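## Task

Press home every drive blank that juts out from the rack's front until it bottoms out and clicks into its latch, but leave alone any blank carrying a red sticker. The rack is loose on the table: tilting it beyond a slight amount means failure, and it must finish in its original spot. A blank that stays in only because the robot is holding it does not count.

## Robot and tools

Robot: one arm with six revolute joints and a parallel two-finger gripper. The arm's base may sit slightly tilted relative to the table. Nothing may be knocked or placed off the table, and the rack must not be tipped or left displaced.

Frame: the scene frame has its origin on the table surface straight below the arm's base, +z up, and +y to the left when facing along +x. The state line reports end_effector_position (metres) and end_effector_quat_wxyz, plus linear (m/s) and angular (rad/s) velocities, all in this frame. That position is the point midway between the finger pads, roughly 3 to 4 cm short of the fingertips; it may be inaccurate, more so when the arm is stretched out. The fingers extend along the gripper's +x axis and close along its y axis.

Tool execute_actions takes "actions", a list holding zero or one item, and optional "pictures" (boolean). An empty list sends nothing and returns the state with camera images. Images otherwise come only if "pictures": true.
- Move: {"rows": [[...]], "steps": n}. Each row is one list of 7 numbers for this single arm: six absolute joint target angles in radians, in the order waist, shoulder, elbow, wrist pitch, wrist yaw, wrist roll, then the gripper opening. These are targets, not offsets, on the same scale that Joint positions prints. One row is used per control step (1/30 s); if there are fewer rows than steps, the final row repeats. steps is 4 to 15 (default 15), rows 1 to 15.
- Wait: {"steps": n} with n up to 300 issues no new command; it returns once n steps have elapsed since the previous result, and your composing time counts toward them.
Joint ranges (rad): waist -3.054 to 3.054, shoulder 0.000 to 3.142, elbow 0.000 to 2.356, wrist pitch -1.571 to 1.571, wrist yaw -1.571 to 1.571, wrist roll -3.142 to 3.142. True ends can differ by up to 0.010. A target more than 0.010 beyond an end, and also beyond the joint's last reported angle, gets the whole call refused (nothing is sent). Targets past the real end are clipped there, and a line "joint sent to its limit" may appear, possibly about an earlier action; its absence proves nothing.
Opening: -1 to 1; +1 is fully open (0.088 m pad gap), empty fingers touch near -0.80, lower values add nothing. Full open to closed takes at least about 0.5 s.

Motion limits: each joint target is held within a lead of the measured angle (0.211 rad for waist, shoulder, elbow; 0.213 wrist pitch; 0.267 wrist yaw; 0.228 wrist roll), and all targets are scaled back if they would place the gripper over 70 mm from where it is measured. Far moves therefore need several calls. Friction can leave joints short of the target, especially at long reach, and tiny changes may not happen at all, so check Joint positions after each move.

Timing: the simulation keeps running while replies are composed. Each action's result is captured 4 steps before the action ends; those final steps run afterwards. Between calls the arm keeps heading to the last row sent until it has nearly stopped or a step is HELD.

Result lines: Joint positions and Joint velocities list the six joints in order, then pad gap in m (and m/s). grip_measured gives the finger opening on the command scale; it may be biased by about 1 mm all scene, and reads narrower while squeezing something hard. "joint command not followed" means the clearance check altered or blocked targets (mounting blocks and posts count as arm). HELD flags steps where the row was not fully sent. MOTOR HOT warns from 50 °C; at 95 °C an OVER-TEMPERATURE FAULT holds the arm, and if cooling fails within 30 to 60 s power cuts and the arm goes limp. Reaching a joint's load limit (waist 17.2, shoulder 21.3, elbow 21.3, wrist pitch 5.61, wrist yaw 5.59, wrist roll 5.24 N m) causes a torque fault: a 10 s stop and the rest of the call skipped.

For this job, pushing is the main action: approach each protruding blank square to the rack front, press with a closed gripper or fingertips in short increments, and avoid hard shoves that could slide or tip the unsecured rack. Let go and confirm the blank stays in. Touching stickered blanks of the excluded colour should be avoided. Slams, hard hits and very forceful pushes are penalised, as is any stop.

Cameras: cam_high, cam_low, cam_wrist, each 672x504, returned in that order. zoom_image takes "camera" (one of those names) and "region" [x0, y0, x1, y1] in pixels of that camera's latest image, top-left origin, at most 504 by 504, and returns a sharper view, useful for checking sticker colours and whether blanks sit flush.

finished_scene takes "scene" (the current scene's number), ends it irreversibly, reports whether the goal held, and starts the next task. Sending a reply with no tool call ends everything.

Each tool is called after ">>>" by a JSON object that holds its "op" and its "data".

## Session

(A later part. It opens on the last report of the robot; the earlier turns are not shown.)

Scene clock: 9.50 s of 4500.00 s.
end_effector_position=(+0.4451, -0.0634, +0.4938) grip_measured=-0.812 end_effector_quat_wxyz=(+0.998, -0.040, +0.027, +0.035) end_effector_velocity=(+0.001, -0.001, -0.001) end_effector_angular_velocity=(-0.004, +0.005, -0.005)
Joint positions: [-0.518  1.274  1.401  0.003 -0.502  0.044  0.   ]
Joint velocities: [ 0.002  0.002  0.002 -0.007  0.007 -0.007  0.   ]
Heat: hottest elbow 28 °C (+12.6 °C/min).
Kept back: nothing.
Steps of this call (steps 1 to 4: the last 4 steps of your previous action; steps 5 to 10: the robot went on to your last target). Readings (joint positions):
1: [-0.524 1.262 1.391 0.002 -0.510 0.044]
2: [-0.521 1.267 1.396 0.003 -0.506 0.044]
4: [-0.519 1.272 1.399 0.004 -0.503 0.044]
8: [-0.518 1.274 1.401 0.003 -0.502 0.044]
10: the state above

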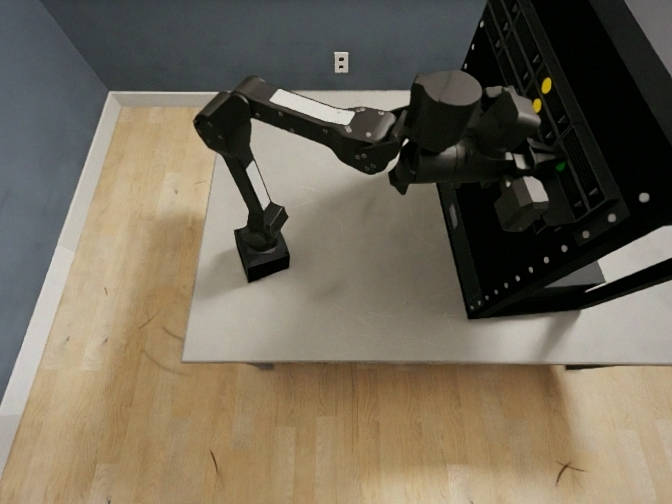

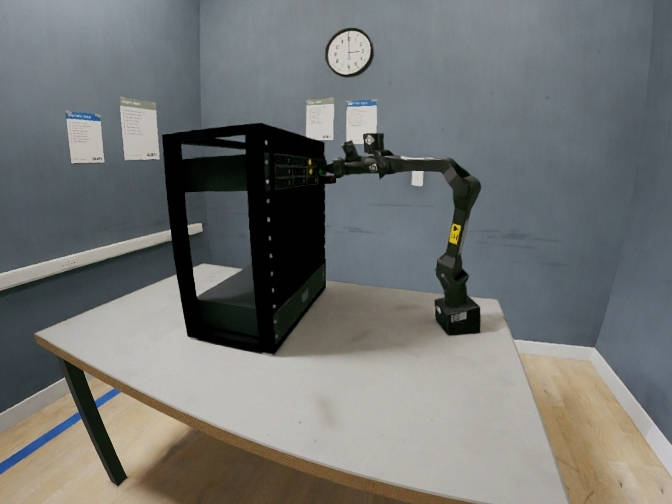

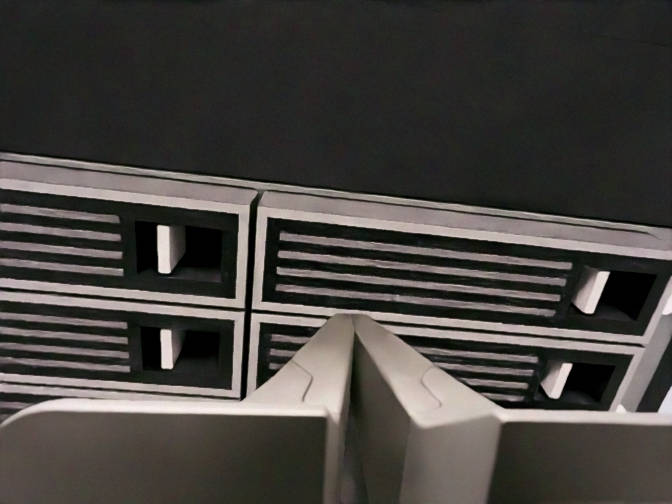

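>>> {"op": "execute_actions", "data": {"actions": [{"rows":[[-0.52,1.25,1.345,0.005,-0.5,0.05,-1]],"steps":12}]}}

>>> {"op": "execute_actions", "data": {"actions": [{"rows":[[-0.515,1.275,1.39,0.01,-0.49,0.05,-1],[-0.51,1.295,1.402,0.015,-0.48,0.05,-1],[-0.505,1.315,1.415,0.02,-0.48,0.05,-1]]}], "pictures": true}}

>>> {"op": "execute_actions", "data": {"actions": [{"rows":[[-0.58,1.08,1.27,-0.06,-0.55,0.05,-1]]}], "pictures": true}}

Scene clock: 9.97 s of 4500.00 s.
end_effector_position=(+0.4435, -0.0643, +0.4844) grip_measured=-0.812 end_effector_quat_wxyz=(+0.998, -0.036, +0.035, +0.033) end_effector_velocity=(-0.004, -0.000, -0.014) end_effector_angular_velocity=(+0.029, +0.016, -0.009)
Joint positions: [-0.518  1.264  1.369  0.008 -0.5    0.044  0.   ]
Joint velocities: [ 0.002 -0.022 -0.061  0.022  0.007  0.022  0.   ]
Heat: hottest elbow 28 °C (+12.0 °C/min).
Steps of this call (steps 1 to 6: the robot went on to your last target; steps 7 to 14: the first 8 steps of this action). Readings (joint positions):
7: [-0.518 1.271 1.398 0.004 -0.502 0.044]
8: [-0.518 1.269 1.394 0.008 -0.501 0.044]
10: [-0.518 1.266 1.386 0.011 -0.500 0.044]
14: the state above

Scene clock: 10.47 s of 4500.00 s.
end_effector_position=(+0.4463, -0.0654, +0.4835) grip_measured=-0.812 end_effector_quat_wxyz=(+0.998, -0.034, +0.037, +0.032) end_effector_velocity=(+0.000, +0.001, -0.009) end_effector_angular_velocity=(+0.011, +0.041, +0.024)
Joint positions: [-0.516  1.275  1.379  0.003 -0.496  0.044  0.   ]
Joint velocities: [-0.007  0.007  0.002 -0.037 -0.037 -0.007  0.   ]
Heat: hottest elbow 28 °C (+11.5 °C/min).
Steps of this call (steps 1 to 4: the last 4 steps of your previous action; steps 5 to 15: the first 11 steps of this action). Readings (joint positions):
5: [-0.518 1.260 1.365 0.008 -0.500 0.044]
6: [-0.518 1.261 1.366 0.008 -0.498 0.044]
8: [-0.517 1.270 1.374 0.007 -0.497 0.044]
12: [-0.516 1.274 1.378 0.004 -0.496 0.044]
15: the state above

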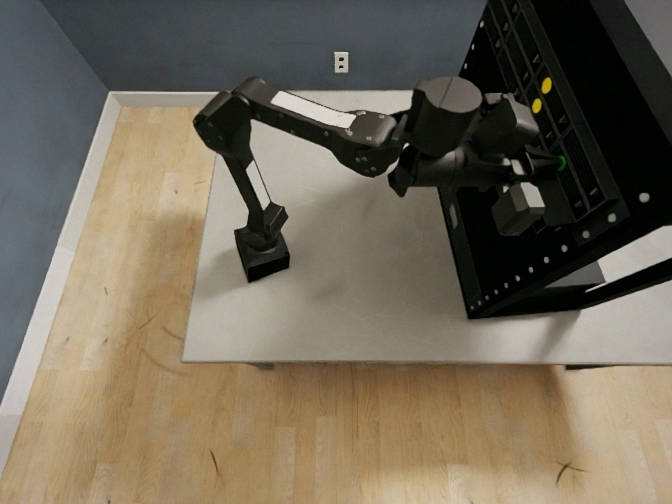

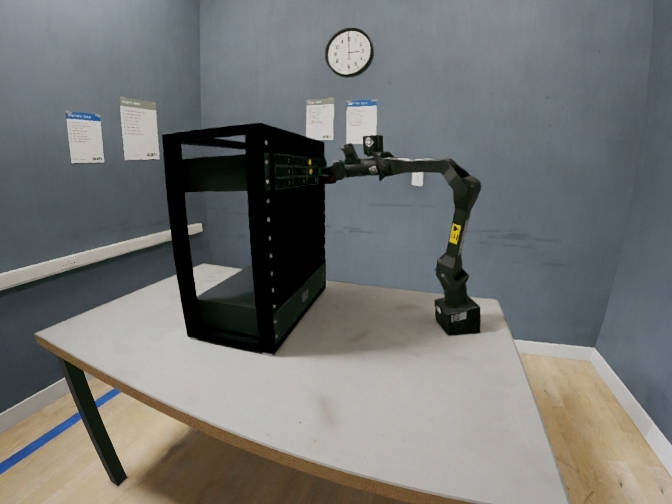

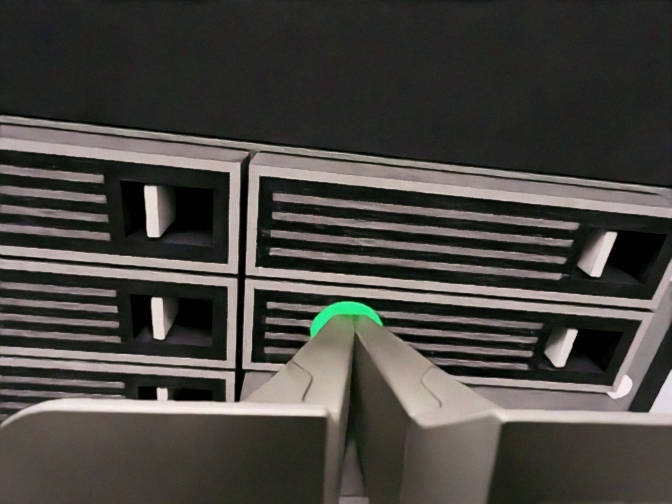

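Scene clock: 10.97 s of 4500.00 s.
end_effector_position=(+0.3923, -0.0506, +0.5078) grip_measured=-0.812 end_effector_quat_wxyz=(+0.998, -0.050, +0.016, +0.030) end_effector_velocity=(-0.016, +0.000, -0.027) end_effector_angular_velocity=(+0.028, +0.080, +0.008)
Joint positions: [-0.573  1.086  1.298 -0.052 -0.542  0.044  0.   ]
Joint velocities: [-0.032 -0.061 -0.081 -0.066 -0.051 -0.007  0.   ]
Heat: hottest elbow 28 °C (+10.9 °C/min).
Steps of this call (steps 1 to 4: the last 4 steps of your previous action; steps 5 to 15: the first 11 steps of this action). Readings (joint positions):
5: [-0.521 1.255 1.371 0.002 -0.500 0.044]
6: [-0.531 1.234 1.354 -0.011 -0.502 0.044]
8: [-0.554 1.182 1.320 -0.037 -0.518 0.044]
12: [-0.570 1.106 1.303 -0.046 -0.537 0.044]
15: the state above

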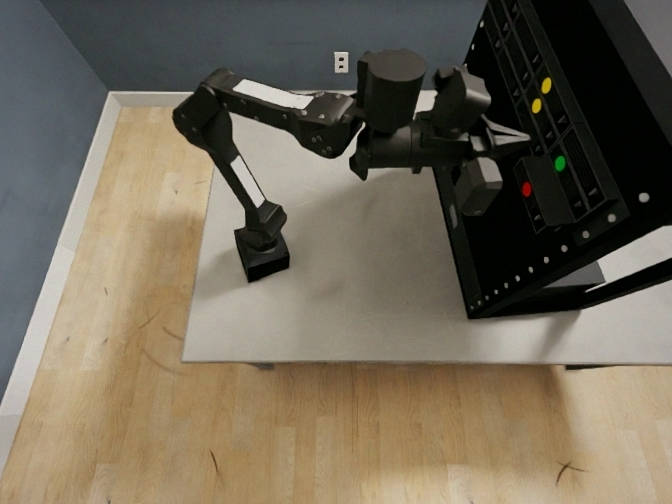

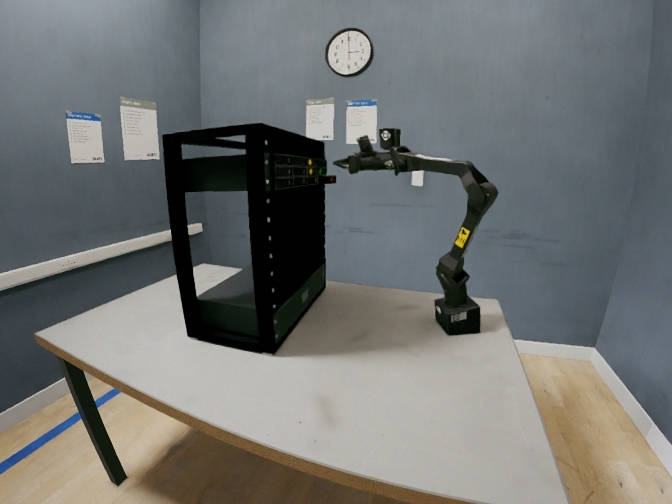

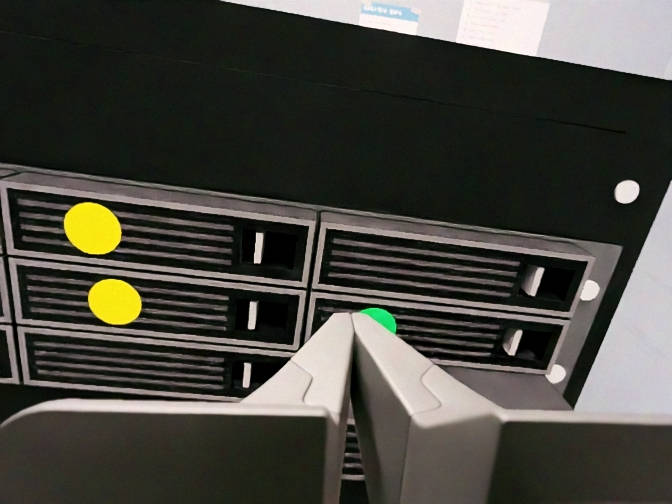

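>>> {"op": "finished_scene", "data": {"scene": 2}}

The scene is finished: the task was done.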